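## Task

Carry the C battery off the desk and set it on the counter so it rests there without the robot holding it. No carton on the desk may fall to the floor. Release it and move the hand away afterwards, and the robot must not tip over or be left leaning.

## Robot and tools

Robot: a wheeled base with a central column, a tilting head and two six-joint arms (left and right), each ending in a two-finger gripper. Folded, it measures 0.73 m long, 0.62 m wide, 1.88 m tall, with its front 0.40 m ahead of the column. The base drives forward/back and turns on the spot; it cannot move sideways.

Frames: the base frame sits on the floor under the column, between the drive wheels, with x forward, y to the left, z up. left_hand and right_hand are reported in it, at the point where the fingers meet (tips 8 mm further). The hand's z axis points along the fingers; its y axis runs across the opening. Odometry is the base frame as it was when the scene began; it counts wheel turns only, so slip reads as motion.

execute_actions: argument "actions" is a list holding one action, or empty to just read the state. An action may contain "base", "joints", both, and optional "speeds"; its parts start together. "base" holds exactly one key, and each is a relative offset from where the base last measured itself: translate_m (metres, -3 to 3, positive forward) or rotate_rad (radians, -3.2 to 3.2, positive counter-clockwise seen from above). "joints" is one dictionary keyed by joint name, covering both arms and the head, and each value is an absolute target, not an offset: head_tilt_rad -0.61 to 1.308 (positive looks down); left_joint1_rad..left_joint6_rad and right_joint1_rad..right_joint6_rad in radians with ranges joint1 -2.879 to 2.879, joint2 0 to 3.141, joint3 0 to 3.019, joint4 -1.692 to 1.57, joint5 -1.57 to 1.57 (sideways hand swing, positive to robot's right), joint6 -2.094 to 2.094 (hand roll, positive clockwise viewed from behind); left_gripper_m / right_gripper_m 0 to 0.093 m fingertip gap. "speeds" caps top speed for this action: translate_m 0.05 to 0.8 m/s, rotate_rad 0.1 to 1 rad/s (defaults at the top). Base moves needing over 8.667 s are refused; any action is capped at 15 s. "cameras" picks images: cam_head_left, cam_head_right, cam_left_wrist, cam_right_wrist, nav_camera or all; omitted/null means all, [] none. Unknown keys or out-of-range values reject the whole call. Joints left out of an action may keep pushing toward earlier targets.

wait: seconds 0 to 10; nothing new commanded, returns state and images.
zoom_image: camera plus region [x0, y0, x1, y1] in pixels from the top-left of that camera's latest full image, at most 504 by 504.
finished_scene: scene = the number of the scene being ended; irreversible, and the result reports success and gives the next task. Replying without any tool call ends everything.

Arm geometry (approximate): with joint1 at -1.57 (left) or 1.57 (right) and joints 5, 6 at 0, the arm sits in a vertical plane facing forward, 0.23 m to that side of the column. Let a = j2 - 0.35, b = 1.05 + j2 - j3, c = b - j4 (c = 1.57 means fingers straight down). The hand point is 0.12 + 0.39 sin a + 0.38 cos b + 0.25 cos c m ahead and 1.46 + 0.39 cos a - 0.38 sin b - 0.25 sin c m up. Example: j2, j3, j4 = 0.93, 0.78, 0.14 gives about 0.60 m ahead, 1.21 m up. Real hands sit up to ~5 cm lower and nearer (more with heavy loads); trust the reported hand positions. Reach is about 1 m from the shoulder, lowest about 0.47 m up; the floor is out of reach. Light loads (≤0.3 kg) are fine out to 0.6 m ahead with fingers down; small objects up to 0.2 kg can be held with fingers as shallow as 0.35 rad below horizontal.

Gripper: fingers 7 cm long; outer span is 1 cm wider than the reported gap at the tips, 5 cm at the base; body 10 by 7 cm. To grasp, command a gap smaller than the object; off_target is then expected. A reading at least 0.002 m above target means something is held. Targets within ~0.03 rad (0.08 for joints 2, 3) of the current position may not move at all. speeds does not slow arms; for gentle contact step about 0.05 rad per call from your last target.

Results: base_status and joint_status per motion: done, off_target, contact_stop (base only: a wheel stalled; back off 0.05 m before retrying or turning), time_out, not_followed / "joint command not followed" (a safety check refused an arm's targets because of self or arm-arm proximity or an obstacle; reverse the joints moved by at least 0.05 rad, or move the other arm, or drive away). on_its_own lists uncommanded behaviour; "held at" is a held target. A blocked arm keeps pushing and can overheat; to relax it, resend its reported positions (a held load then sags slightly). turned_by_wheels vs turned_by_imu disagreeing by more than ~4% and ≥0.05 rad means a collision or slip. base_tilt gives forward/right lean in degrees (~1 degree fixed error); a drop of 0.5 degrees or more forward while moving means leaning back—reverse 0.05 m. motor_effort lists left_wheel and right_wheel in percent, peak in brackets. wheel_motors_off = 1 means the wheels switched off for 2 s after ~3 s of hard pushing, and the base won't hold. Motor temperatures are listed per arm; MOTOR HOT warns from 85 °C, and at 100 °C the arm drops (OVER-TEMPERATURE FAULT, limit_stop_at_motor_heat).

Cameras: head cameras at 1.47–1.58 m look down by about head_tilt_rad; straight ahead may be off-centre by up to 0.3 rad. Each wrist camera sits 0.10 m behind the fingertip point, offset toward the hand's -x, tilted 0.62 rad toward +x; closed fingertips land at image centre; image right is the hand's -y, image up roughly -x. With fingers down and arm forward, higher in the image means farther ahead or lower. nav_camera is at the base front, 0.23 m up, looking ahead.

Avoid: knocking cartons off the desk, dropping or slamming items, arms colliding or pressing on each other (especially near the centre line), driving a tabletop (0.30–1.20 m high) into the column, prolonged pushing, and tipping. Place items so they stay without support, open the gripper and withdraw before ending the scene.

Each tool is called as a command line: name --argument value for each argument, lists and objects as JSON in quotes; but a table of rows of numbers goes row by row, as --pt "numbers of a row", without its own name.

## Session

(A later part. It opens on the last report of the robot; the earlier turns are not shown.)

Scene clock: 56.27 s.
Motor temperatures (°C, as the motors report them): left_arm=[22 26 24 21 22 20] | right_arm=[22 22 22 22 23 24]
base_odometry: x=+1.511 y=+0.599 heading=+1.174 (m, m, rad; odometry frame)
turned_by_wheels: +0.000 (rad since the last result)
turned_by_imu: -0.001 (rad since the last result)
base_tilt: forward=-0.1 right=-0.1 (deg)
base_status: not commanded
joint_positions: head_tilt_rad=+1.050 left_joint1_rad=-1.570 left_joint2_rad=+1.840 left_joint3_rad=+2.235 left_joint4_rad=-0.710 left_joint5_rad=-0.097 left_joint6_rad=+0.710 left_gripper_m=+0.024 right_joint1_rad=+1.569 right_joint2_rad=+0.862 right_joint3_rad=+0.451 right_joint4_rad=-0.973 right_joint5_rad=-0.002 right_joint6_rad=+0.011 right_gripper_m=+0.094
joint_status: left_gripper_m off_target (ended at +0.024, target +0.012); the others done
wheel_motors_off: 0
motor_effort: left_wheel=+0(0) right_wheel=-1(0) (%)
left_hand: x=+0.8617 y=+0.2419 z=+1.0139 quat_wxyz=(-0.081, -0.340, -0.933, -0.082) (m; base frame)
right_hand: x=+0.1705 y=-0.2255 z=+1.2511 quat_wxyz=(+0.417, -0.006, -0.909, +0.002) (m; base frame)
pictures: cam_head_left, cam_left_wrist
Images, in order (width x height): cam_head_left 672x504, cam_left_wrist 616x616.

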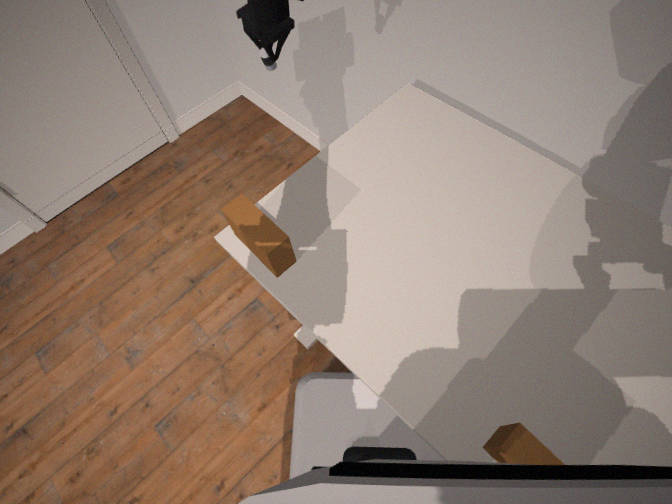

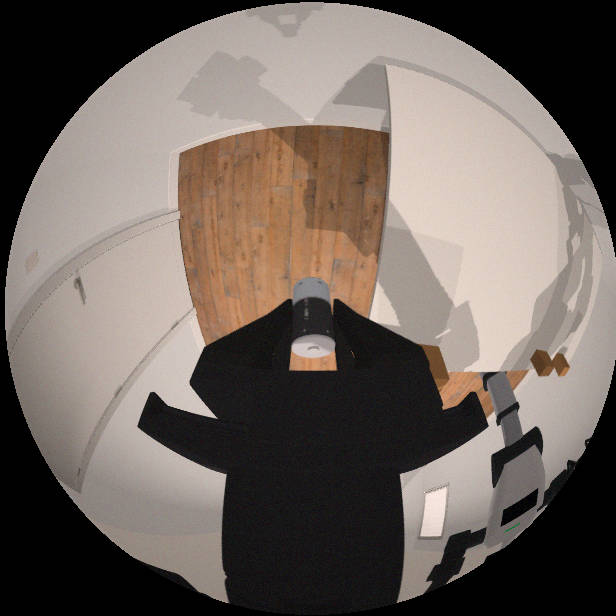

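execute_actions --actions '[{"base": {"translate_m": -0.2}, "joints": {"left_joint2_rad": 1.2, "left_joint3_rad": 1.6, "left_joint4_rad": -0.95, "left_gripper_m": 0.012}}]' --cameras '[]'

execute_actions --actions '[{"base": {"rotate_rad": 2.4}, "joints": {"left_gripper_m": 0.012, "head_tilt_rad": 0.45}}]' --cameras '["cam_head_left", "cam_head_right", "nav_camera", "cam_right_wrist"]'

Scene clock: 61.87 s.
Motor temperatures (°C, as the motors report them): left_arm=[22 26 24 21 22 20] | right_arm=[22 22 22 22 23 24]
base_odometry: x=+1.434 y=+0.414 heading=+1.174 (m, m, rad; odometry frame)
turned_by_wheels: +0.000 (rad since the last result)
turned_by_imu: -0.001 (rad since the last result)
base_tilt: forward=-0.1 right=+0.2 (deg)
base_status: done
joint_positions: head_tilt_rad=+1.051 left_joint1_rad=-1.570 left_joint2_rad=+1.176 left_joint3_rad=+1.609 left_joint4_rad=-0.946 left_joint5_rad=-0.097 left_joint6_rad=+0.710 left_gripper_m=+0.024 right_joint1_rad=+1.569 right_joint2_rad=+0.862 right_joint3_rad=+0.448 right_joint4_rad=-0.973 right_joint5_rad=-0.002 right_joint6_rad=+0.011 right_gripper_m=+0.094
joint_status: left_gripper_m off_target (ended at +0.024, target +0.012); the others done
wheel_motors_off: 0
motor_effort: left_wheel=+0(43) right_wheel=+0(33) (%)
left_hand: x=+0.7225 y=+0.2416 z=+1.2507 quat_wxyz=(+0.012, -0.347, -0.937, -0.048) (m; base frame)
right_hand: x=+0.1688 y=-0.2255 z=+1.2516 quat_wxyz=(+0.418, -0.006, -0.908, +0.002) (m; base frame)
pictures: none
No camera images: the call's "cameras" was empty. Leave "cameras" out to get every camera's image.

Scene clock: 65.97 s.
Motor temperatures (°C, as the motors report them): left_arm=[22 26 24 21 22 20] | right_arm=[22 22 22 22 23 24]
base_odometry: x=+1.434 y=+0.414 heading=-2.712 (m, m, rad; odometry frame)
turned_by_wheels: +2.398 (rad since the last result)
turned_by_imu: +2.372 (rad since the last result)
base_tilt: forward=-0.1 right=+0.1 (deg)
base_status: done
joint_positions: head_tilt_rad=+0.469 left_joint1_rad=-1.570 left_joint2_rad=+1.176 left_joint3_rad=+1.609 left_joint4_rad=-0.946 left_joint5_rad=-0.097 left_joint6_rad=+0.710 left_gripper_m=+0.024 right_joint1_rad=+1.569 right_joint2_rad=+0.862 right_joint3_rad=+0.448 right_joint4_rad=-0.973 right_joint5_rad=-0.002 right_joint6_rad=+0.011 right_gripper_m=+0.094
joint_status: left_gripper_m off_target (ended at +0.024, target +0.012); the others done
wheel_motors_off: 0
motor_effort: left_wheel=-9(67) right_wheel=+7(46) (%)
left_hand: x=+0.7225 y=+0.2417 z=+1.2507 quat_wxyz=(+0.012, -0.347, -0.937, -0.048) (m; base frame)
right_hand: x=+0.1688 y=-0.2255 z=+1.2516 quat_wxyz=(+0.418, -0.006, -0.908, +0.002) (m; base frame)
pictures: cam_head_left, cam_head_right, cam_right_wrist, nav_camera
Images, in order (width x height): cam_head_left 672x504, cam_head_right 672x504, cam_right_wrist 616x616, nav_camera 672x504.

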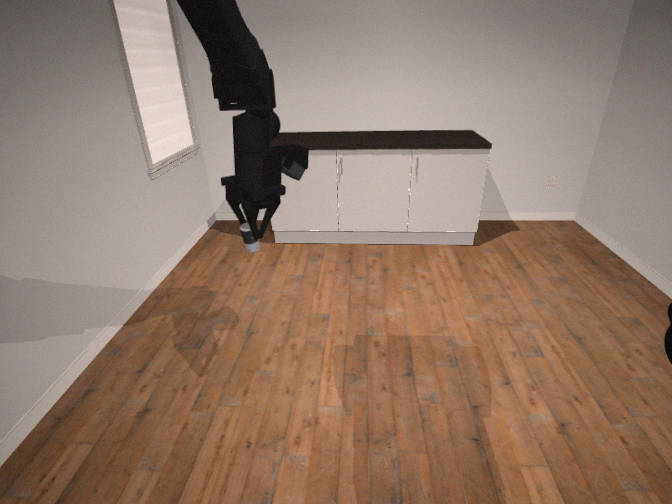

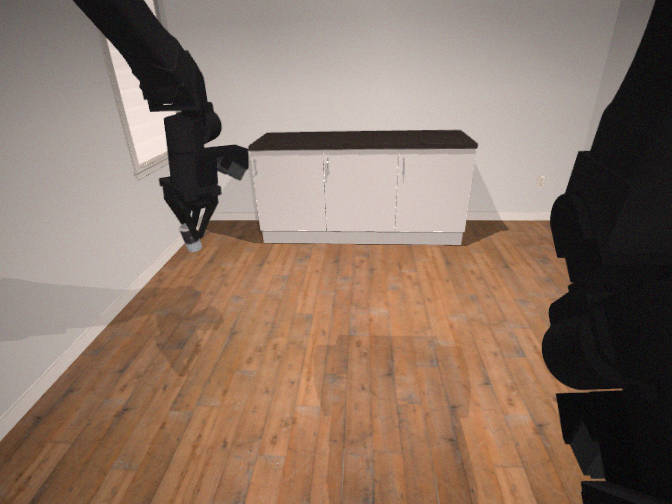

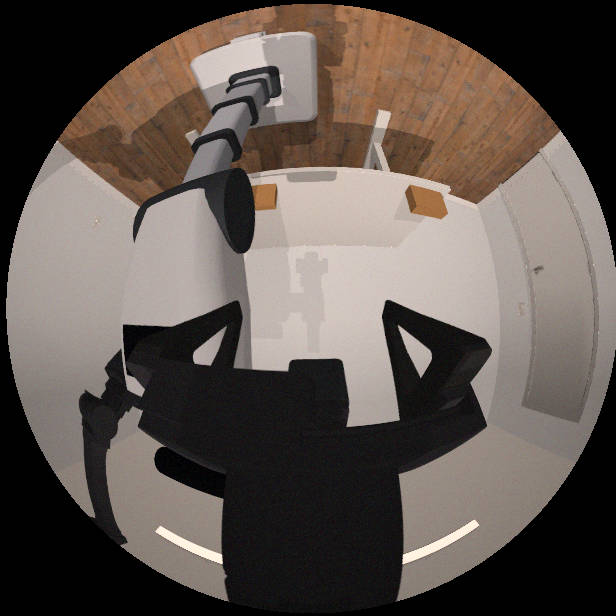

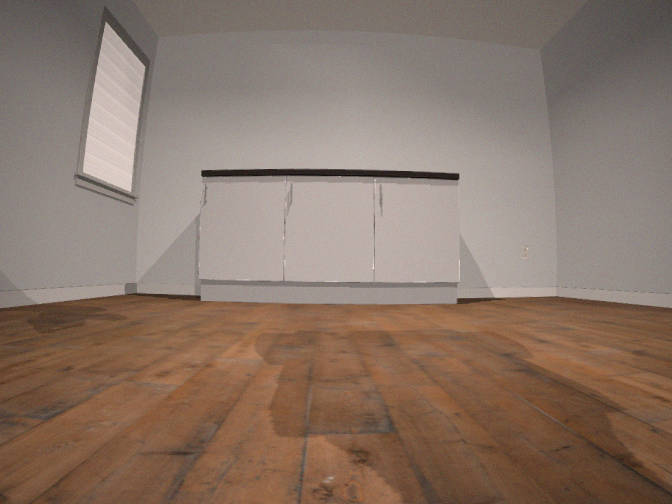

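execute_actions --actions '[{"base": {"translate_m": 2.5}, "joints": {"left_gripper_m": 0.012, "head_tilt_rad": 0.85, "left_joint2_rad": 1.71, "left_joint3_rad": 2.11, "left_joint4_rad": -1.06}}]' --cameras '["cam_head_left", "cam_head_right", "cam_left_wrist"]'

Scene clock: 72.90 s.
Motor temperatures (°C, as the motors report them): left_arm=[22 26 25 21 22 20] | right_arm=[22 22 22 22 23 24]
base_odometry: x=-0.839 y=-0.628 heading=-2.712 (m, m, rad; odometry frame)
turned_by_wheels: +0.000 (rad since the last result)
turned_by_imu: -0.003 (rad since the last result)
base_tilt: forward=+0.0 right=+0.1 (deg)
base_status: done
joint_positions: head_tilt_rad=+0.852 left_joint1_rad=-1.570 left_joint2_rad=+1.731 left_joint3_rad=+2.067 left_joint4_rad=-1.060 left_joint5_rad=-0.097 left_joint6_rad=+0.710 left_gripper_m=+0.024 right_joint1_rad=+1.569 right_joint2_rad=+0.862 right_joint3_rad=+0.449 right_joint4_rad=-0.973 right_joint5_rad=-0.002 right_joint6_rad=+0.011 right_gripper_m=+0.094
joint_status: left_gripper_m off_target (ended at +0.024, target +0.012); the others done
wheel_motors_off: 0
motor_effort: left_wheel=+0(58) right_wheel=-1(57) (%)
left_hand: x=+0.7426 y=+0.2419 z=+1.0379 quat_wxyz=(+0.110, -0.350, -0.930, -0.011) (m; base frame)
right_hand: x=+0.1690 y=-0.2255 z=+1.2515 quat_wxyz=(+0.418, -0.006, -0.908, +0.002) (m; base frame)
pictures: cam_head_left, cam_head_right, cam_left_wrist
Images, in order (width x height): cam_head_left 672x504, cam_head_right 672x504, cam_left_wrist 616x616.

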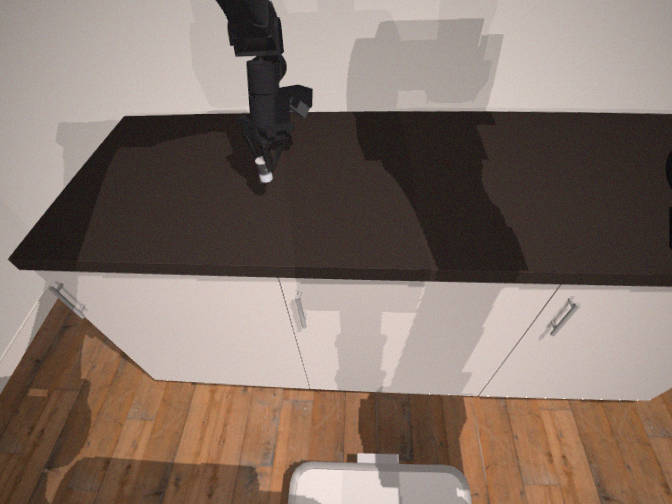

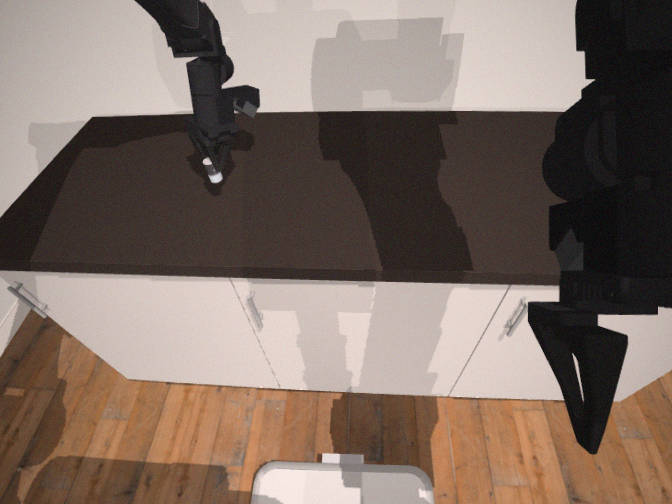

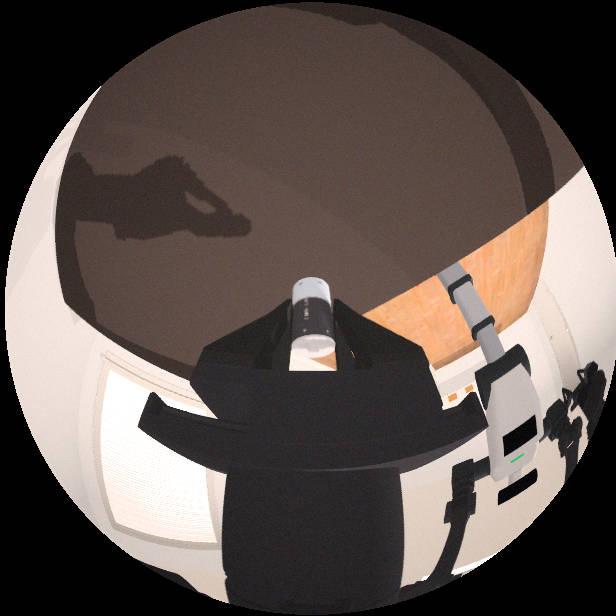

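execute_actions --actions '[{"base": {"translate_m": 0.1}, "joints": {"left_gripper_m": 0.012, "left_joint2_rad": 1.84, "left_joint3_rad": 2.11, "left_joint4_rad": -0.99, "left_joint5_rad": 0, "left_joint6_rad": 0}, "speeds": {"translate_m": 0.2}}]' --cameras '["cam_head_left", "cam_left_wrist"]'

Scene clock: 77.00 s.
Motor temperatures (°C, as the motors report them): left_arm=[22 27 25 21 22 20] | right_arm=[22 22 22 22 23 24]
base_odometry: x=-0.929 y=-0.670 heading=-2.712 (m, m, rad; odometry frame)
turned_by_wheels: +0.000 (rad since the last result)
turned_by_imu: -0.001 (rad since the last result)
base_tilt: forward=-0.1 right=+0.0 (deg)
base_status: done
joint_positions: head_tilt_rad=+0.852 left_joint1_rad=-1.570 left_joint2_rad=+1.837 left_joint3_rad=+2.080 left_joint4_rad=-0.994 left_joint5_rad=-0.004 left_joint6_rad=+0.011 left_gripper_m=+0.024 right_joint1_rad=+1.569 right_joint2_rad=+0.862 right_joint3_rad=+0.450 right_joint4_rad=-0.973 right_joint5_rad=-0.002 right_joint6_rad=+0.011 right_gripper_m=+0.094
joint_status: left_gripper_m off_target (ended at +0.024, target +0.012); the others done
wheel_motors_off: 0
motor_effort: left_wheel=+0(40) right_wheel=+0(32) (%)
left_hand: x=+0.7165 y=+0.2260 z=+0.9720 quat_wxyz=(+0.114, -0.005, -0.993, -0.002) (m; base frame)
right_hand: x=+0.1699 y=-0.2255 z=+1.2513 quat_wxyz=(+0.417, -0.006, -0.909, +0.002) (m; base frame)
pictures: cam_head_left, cam_left_wrist
Images, in order (width x height): cam_head_left 672x504, cam_left_wrist 616x616.

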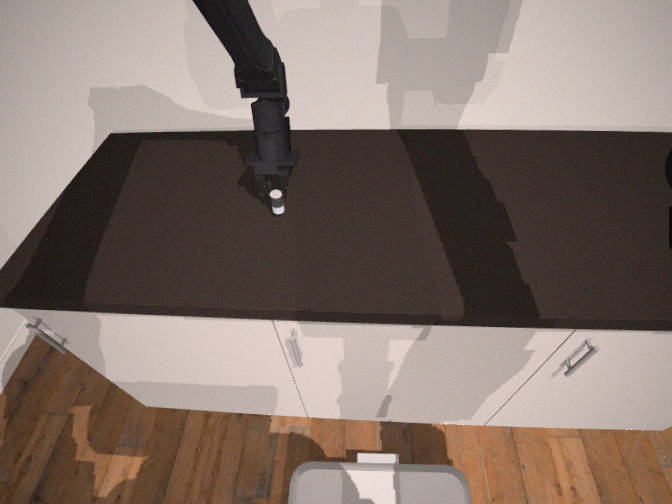

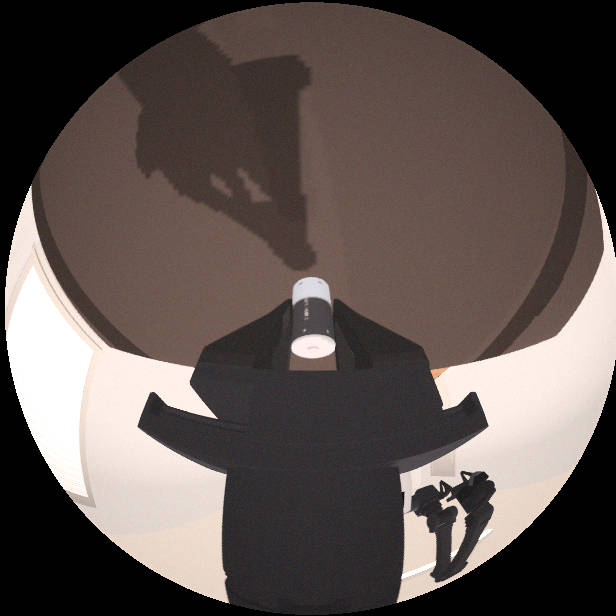

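execute_actions --actions '[{"joints": {"left_gripper_m": 0.012, "left_joint2_rad": 1.895, "left_joint4_rad": -0.955}}]' --cameras '["cam_left_wrist"]'

Scene clock: 80.73 s.
Motor temperatures (°C, as the motors report them): left_arm=[22 27 25 21 22 20] | right_arm=[22 22 22 22 23 24]
base_odometry: x=-0.929 y=-0.670 heading=-2.712 (m, m, rad; odometry frame)
turned_by_wheels: +0.000 (rad since the last result)
turned_by_imu: -0.001 (rad since the last result)
base_tilt: forward=+0.0 right=+0.0 (deg)
base_status: not commanded
joint_positions: head_tilt_rad=+0.852 left_joint1_rad=-1.570 left_joint2_rad=+1.869 left_joint3_rad=+2.080 left_joint4_rad=-0.960 left_joint5_rad=-0.004 left_joint6_rad=+0.011 left_gripper_m=+0.024 right_joint1_rad=+1.569 right_joint2_rad=+0.862 right_joint3_rad=+0.450 right_joint4_rad=-0.973 right_joint5_rad=-0.002 right_joint6_rad=+0.011 right_gripper_m=+0.094
joint_status: left_gripper_m off_target (ended at +0.024, target +0.012); the others done
wheel_motors_off: 0
motor_effort: left_wheel=+0(1) right_wheel=+1(0) (%)
left_hand: x=+0.7087 y=+0.2259 z=+0.9513 quat_wxyz=(+0.113, -0.005, -0.994, -0.002) (m; base frame)
right_hand: x=+0.1699 y=-0.2255 z=+1.2513 quat_wxyz=(+0.417, -0.006, -0.909, +0.002) (m; base frame)
pictures: cam_left_wrist
Images, in order (width x height): cam_left_wrist 616x616.

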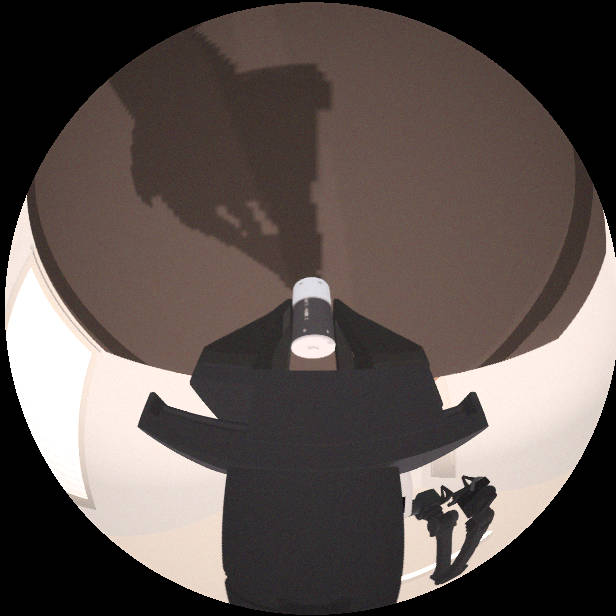

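execute_actions --actions '[{"joints": {"left_gripper_m": 0.012, "left_joint2_rad": 1.92}}]' --cameras '["cam_left_wrist", "cam_head_left"]'

Scene clock: 85.17 s.
Motor temperatures (°C, as the motors report them): left_arm=[22 27 25 21 22 20] | right_arm=[22 22 21 22 23 24]
base_odometry: x=-0.929 y=-0.670 heading=-2.712 (m, m, rad; odometry frame)
turned_by_wheels: +0.000 (rad since the last result)
turned_by_imu: -0.001 (rad since the last result)
base_tilt: forward=-0.1 right=+0.0 (deg)
base_status: not commanded
joint_positions: head_tilt_rad=+0.852 left_joint1_rad=-1.570 left_joint2_rad=+1.871 left_joint3_rad=+2.080 left_joint4_rad=-0.960 left_joint5_rad=-0.004 left_joint6_rad=+0.011 left_gripper_m=+0.024 right_joint1_rad=+1.569 right_joint2_rad=+0.862 right_joint3_rad=+0.450 right_joint4_rad=-0.973 right_joint5_rad=-0.002 right_joint6_rad=+0.011 right_gripper_m=+0.094
joint_status: left_gripper_m off_target (ended at +0.024, target +0.012); the others done
wheel_motors_off: 0
motor_effort: left_wheel=+0(0) right_wheel=+0(0) (%)
left_hand: x=+0.7082 y=+0.2259 z=+0.9506 quat_wxyz=(+0.114, -0.005, -0.994, -0.002) (m; base frame)
right_hand: x=+0.1699 y=-0.2255 z=+1.2513 quat_wxyz=(+0.417, -0.006, -0.909, +0.002) (m; base frame)
pictures: cam_head_left, cam_left_wrist
Images, in order (width x height): cam_head_left 672x504, cam_left_wrist 616x616.

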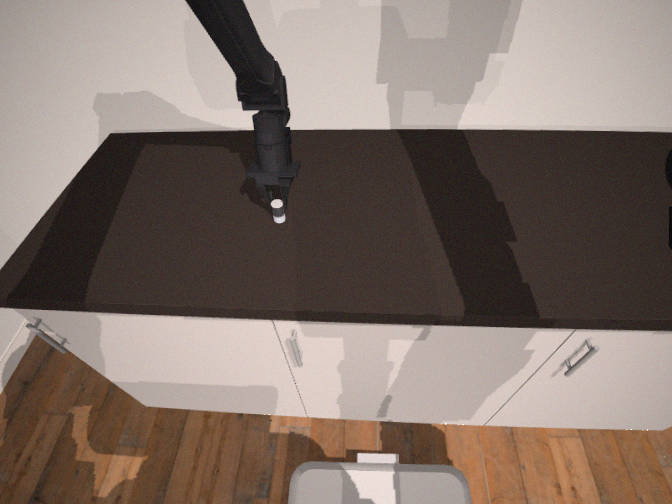

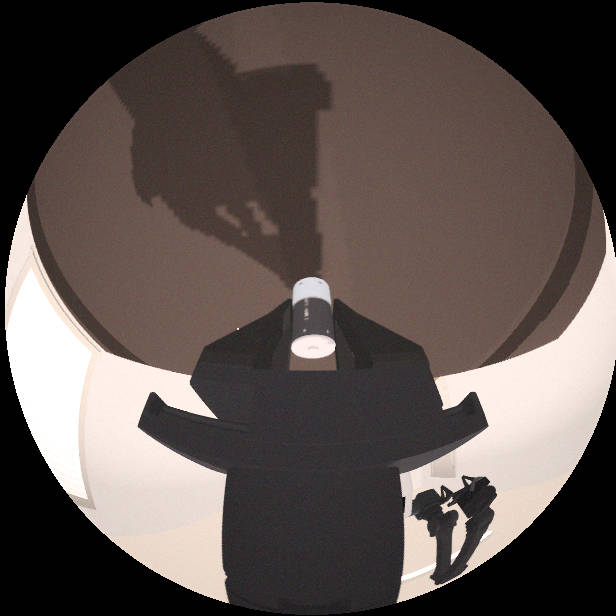

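zoom_image --camera "cam_left_wrist" --region '[260, 240, 370, 330]'

zoom_image --camera "cam_head_left" --region '[240, 170, 320, 240]'

Region (260, 240, 370, 330) of cam_left_wrist's 616x616 image, scaled by 4.582, with more detail than that image has; it fills the top 412 rows of this view, and the rest is white.

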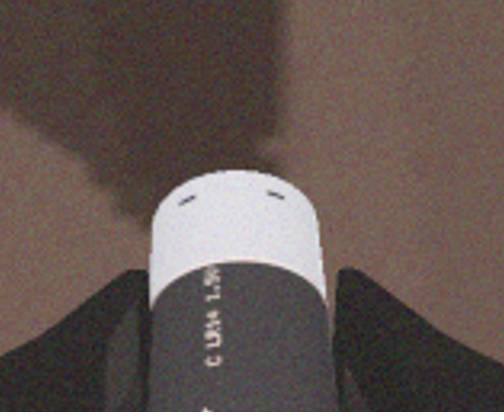

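Region (240, 170, 320, 240) of cam_head_left's 672x504 image, scaled by 6.300, with more detail than that image has; it fills the top 441 rows of this view, and the rest is white.

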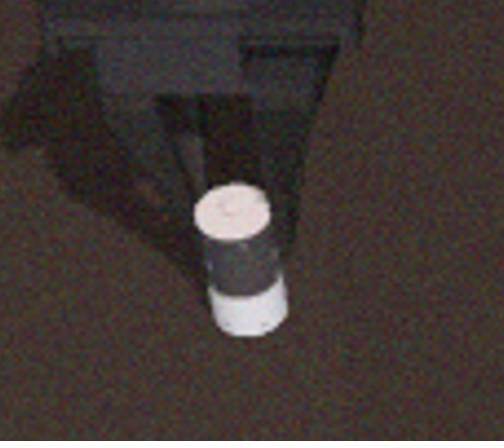

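execute_actions --actions '[{"joints": {"left_joint2_rad": 1.875, "left_gripper_m": 0.075}}]' --cameras '["cam_left_wrist"]'

execute_actions --actions '[{"joints": {"left_joint2_rad": 1.55}}]' --cameras '["cam_head_left"]'

Scene clock: 87.90 s.
Motor temperatures (°C, as the motors report them): left_arm=[22 27 25 21 22 20] | right_arm=[22 22 21 22 23 24]
base_odometry: x=-0.929 y=-0.670 heading=-2.712 (m, m, rad; odometry frame)
turned_by_wheels: +0.000 (rad since the last result)
turned_by_imu: -0.001 (rad since the last result)
base_tilt: forward=-0.1 right=-0.1 (deg)
base_status: not commanded
joint_positions: head_tilt_rad=+0.852 left_joint1_rad=-1.570 left_joint2_rad=+1.871 left_joint3_rad=+2.080 left_joint4_rad=-0.960 left_joint5_rad=-0.004 left_joint6_rad=+0.011 left_gripper_m=+0.075 right_joint1_rad=+1.569 right_joint2_rad=+0.862 right_joint3_rad=+0.450 right_joint4_rad=-0.973 right_joint5_rad=-0.002 right_joint6_rad=+0.011 right_gripper_m=+0.094
joint_status: all done
wheel_motors_off: 0
motor_effort: left_wheel=+0(0) right_wheel=+0(1) (%)
left_hand: x=+0.7082 y=+0.2259 z=+0.9506 quat_wxyz=(+0.114, -0.005, -0.994, -0.002) (m; base frame)
right_hand: x=+0.1699 y=-0.2255 z=+1.2513 quat_wxyz=(+0.417, -0.006, -0.909, +0.002) (m; base frame)
pictures: cam_left_wrist
Images, in order (width x height): cam_left_wrist 616x616.

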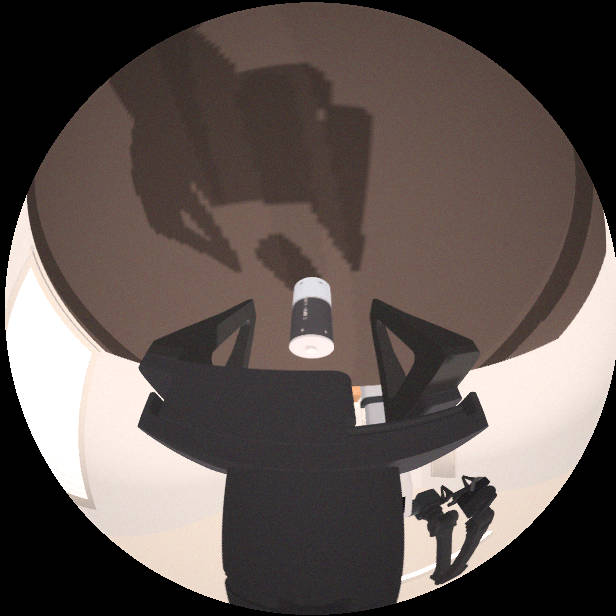

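Scene clock: 89.33 s.
Motor temperatures (°C, as the motors report them): left_arm=[22 27 25 21 22 20] | right_arm=[22 22 21 22 23 24]
base_odometry: x=-0.929 y=-0.670 heading=-2.712 (m, m, rad; odometry frame)
turned_by_wheels: +0.000 (rad since the last result)
turned_by_imu: +0.000 (rad since the last result)
base_tilt: forward=+0.0 right=+0.0 (deg)
base_status: not commanded
joint_positions: head_tilt_rad=+0.852 left_joint1_rad=-1.570 left_joint2_rad=+1.525 left_joint3_rad=+2.104 left_joint4_rad=-0.956 left_joint5_rad=-0.004 left_joint6_rad=+0.011 left_gripper_m=+0.075 right_joint1_rad=+1.569 right_joint2_rad=+0.862 right_joint3_rad=+0.450 right_joint4_rad=-0.973 right_joint5_rad=-0.002 right_joint6_rad=+0.011 right_gripper_m=+0.094
joint_status: all done
wheel_motors_off: 0
motor_effort: left_wheel=+0(0) right_wheel=+0(0) (%)
left_hand: x=+0.8560 y=+0.2258 z=+1.1873 quat_wxyz=(-0.073, -0.005, -0.997, -0.003) (m; base frame)
right_hand: x=+0.1699 y=-0.2255 z=+1.2513 quat_wxyz=(+0.417, -0.006, -0.909, +0.002) (m; base frame)
pictures: cam_head_left
Images, in order (width x height): cam_head_left 672x504.

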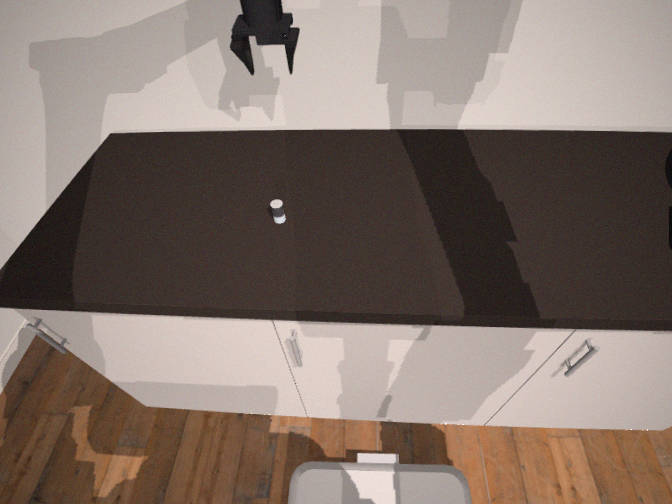

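execute_actions --actions '[{"base": {"translate_m": -0.4}, "joints": {"left_joint2_rad": 0.87, "left_joint3_rad": 0.6, "left_joint4_rad": -0.98}}]' --cameras '["cam_head_left", "cam_right_wrist", "cam_left_wrist"]'

Scene clock: 92.27 s.
Motor temperatures (°C, as the motors report them): left_arm=[22 27 25 21 22 20] | right_arm=[22 22 21 22 23 24]
base_odometry: x=-0.566 y=-0.503 heading=-2.714 (m, m, rad; odometry frame)
turned_by_wheels: -0.002 (rad since the last result)
turned_by_imu: -0.003 (rad since the last result)
base_tilt: forward=-0.1 right=+0.0 (deg)
base_status: done
joint_positions: head_tilt_rad=+0.853 left_joint1_rad=-1.570 left_joint2_rad=+0.874 left_joint3_rad=+0.596 left_joint4_rad=-0.976 left_joint5_rad=-0.004 left_joint6_rad=+0.011 left_gripper_m=+0.075 right_joint1_rad=+1.569 right_joint2_rad=+0.863 right_joint3_rad=+0.448 right_joint4_rad=-0.973 right_joint5_rad=-0.002 right_joint6_rad=+0.011 right_gripper_m=+0.094
joint_status: all done
wheel_motors_off: 0
motor_effort: left_wheel=-1(45) right_wheel=+2(39) (%)
left_hand: x=+0.2463 y=+0.2254 z=+1.2351 quat_wxyz=(+0.357, -0.005, -0.934, +0.000) (m; base frame)
right_hand: x=+0.1683 y=-0.2255 z=+1.2517 quat_wxyz=(+0.419, -0.006, -0.908, +0.002) (m; base frame)
pictures: cam_head_left, cam_left_wrist, cam_right_wrist
Images, in order (width x height): cam_head_left 672x504, cam_left_wrist 616x616, cam_right_wrist 616x616.

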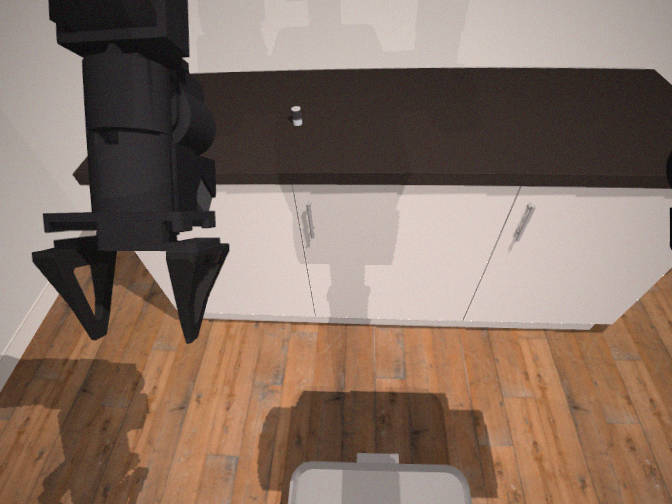

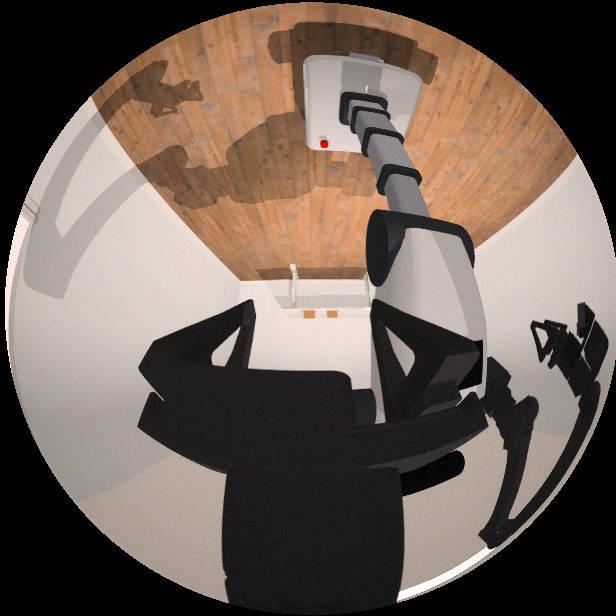

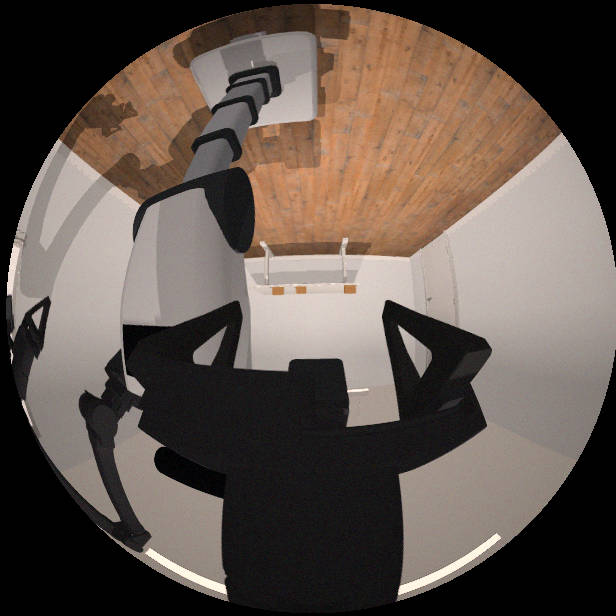

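finished_scene --scene 2

The scene is finished: the task was done.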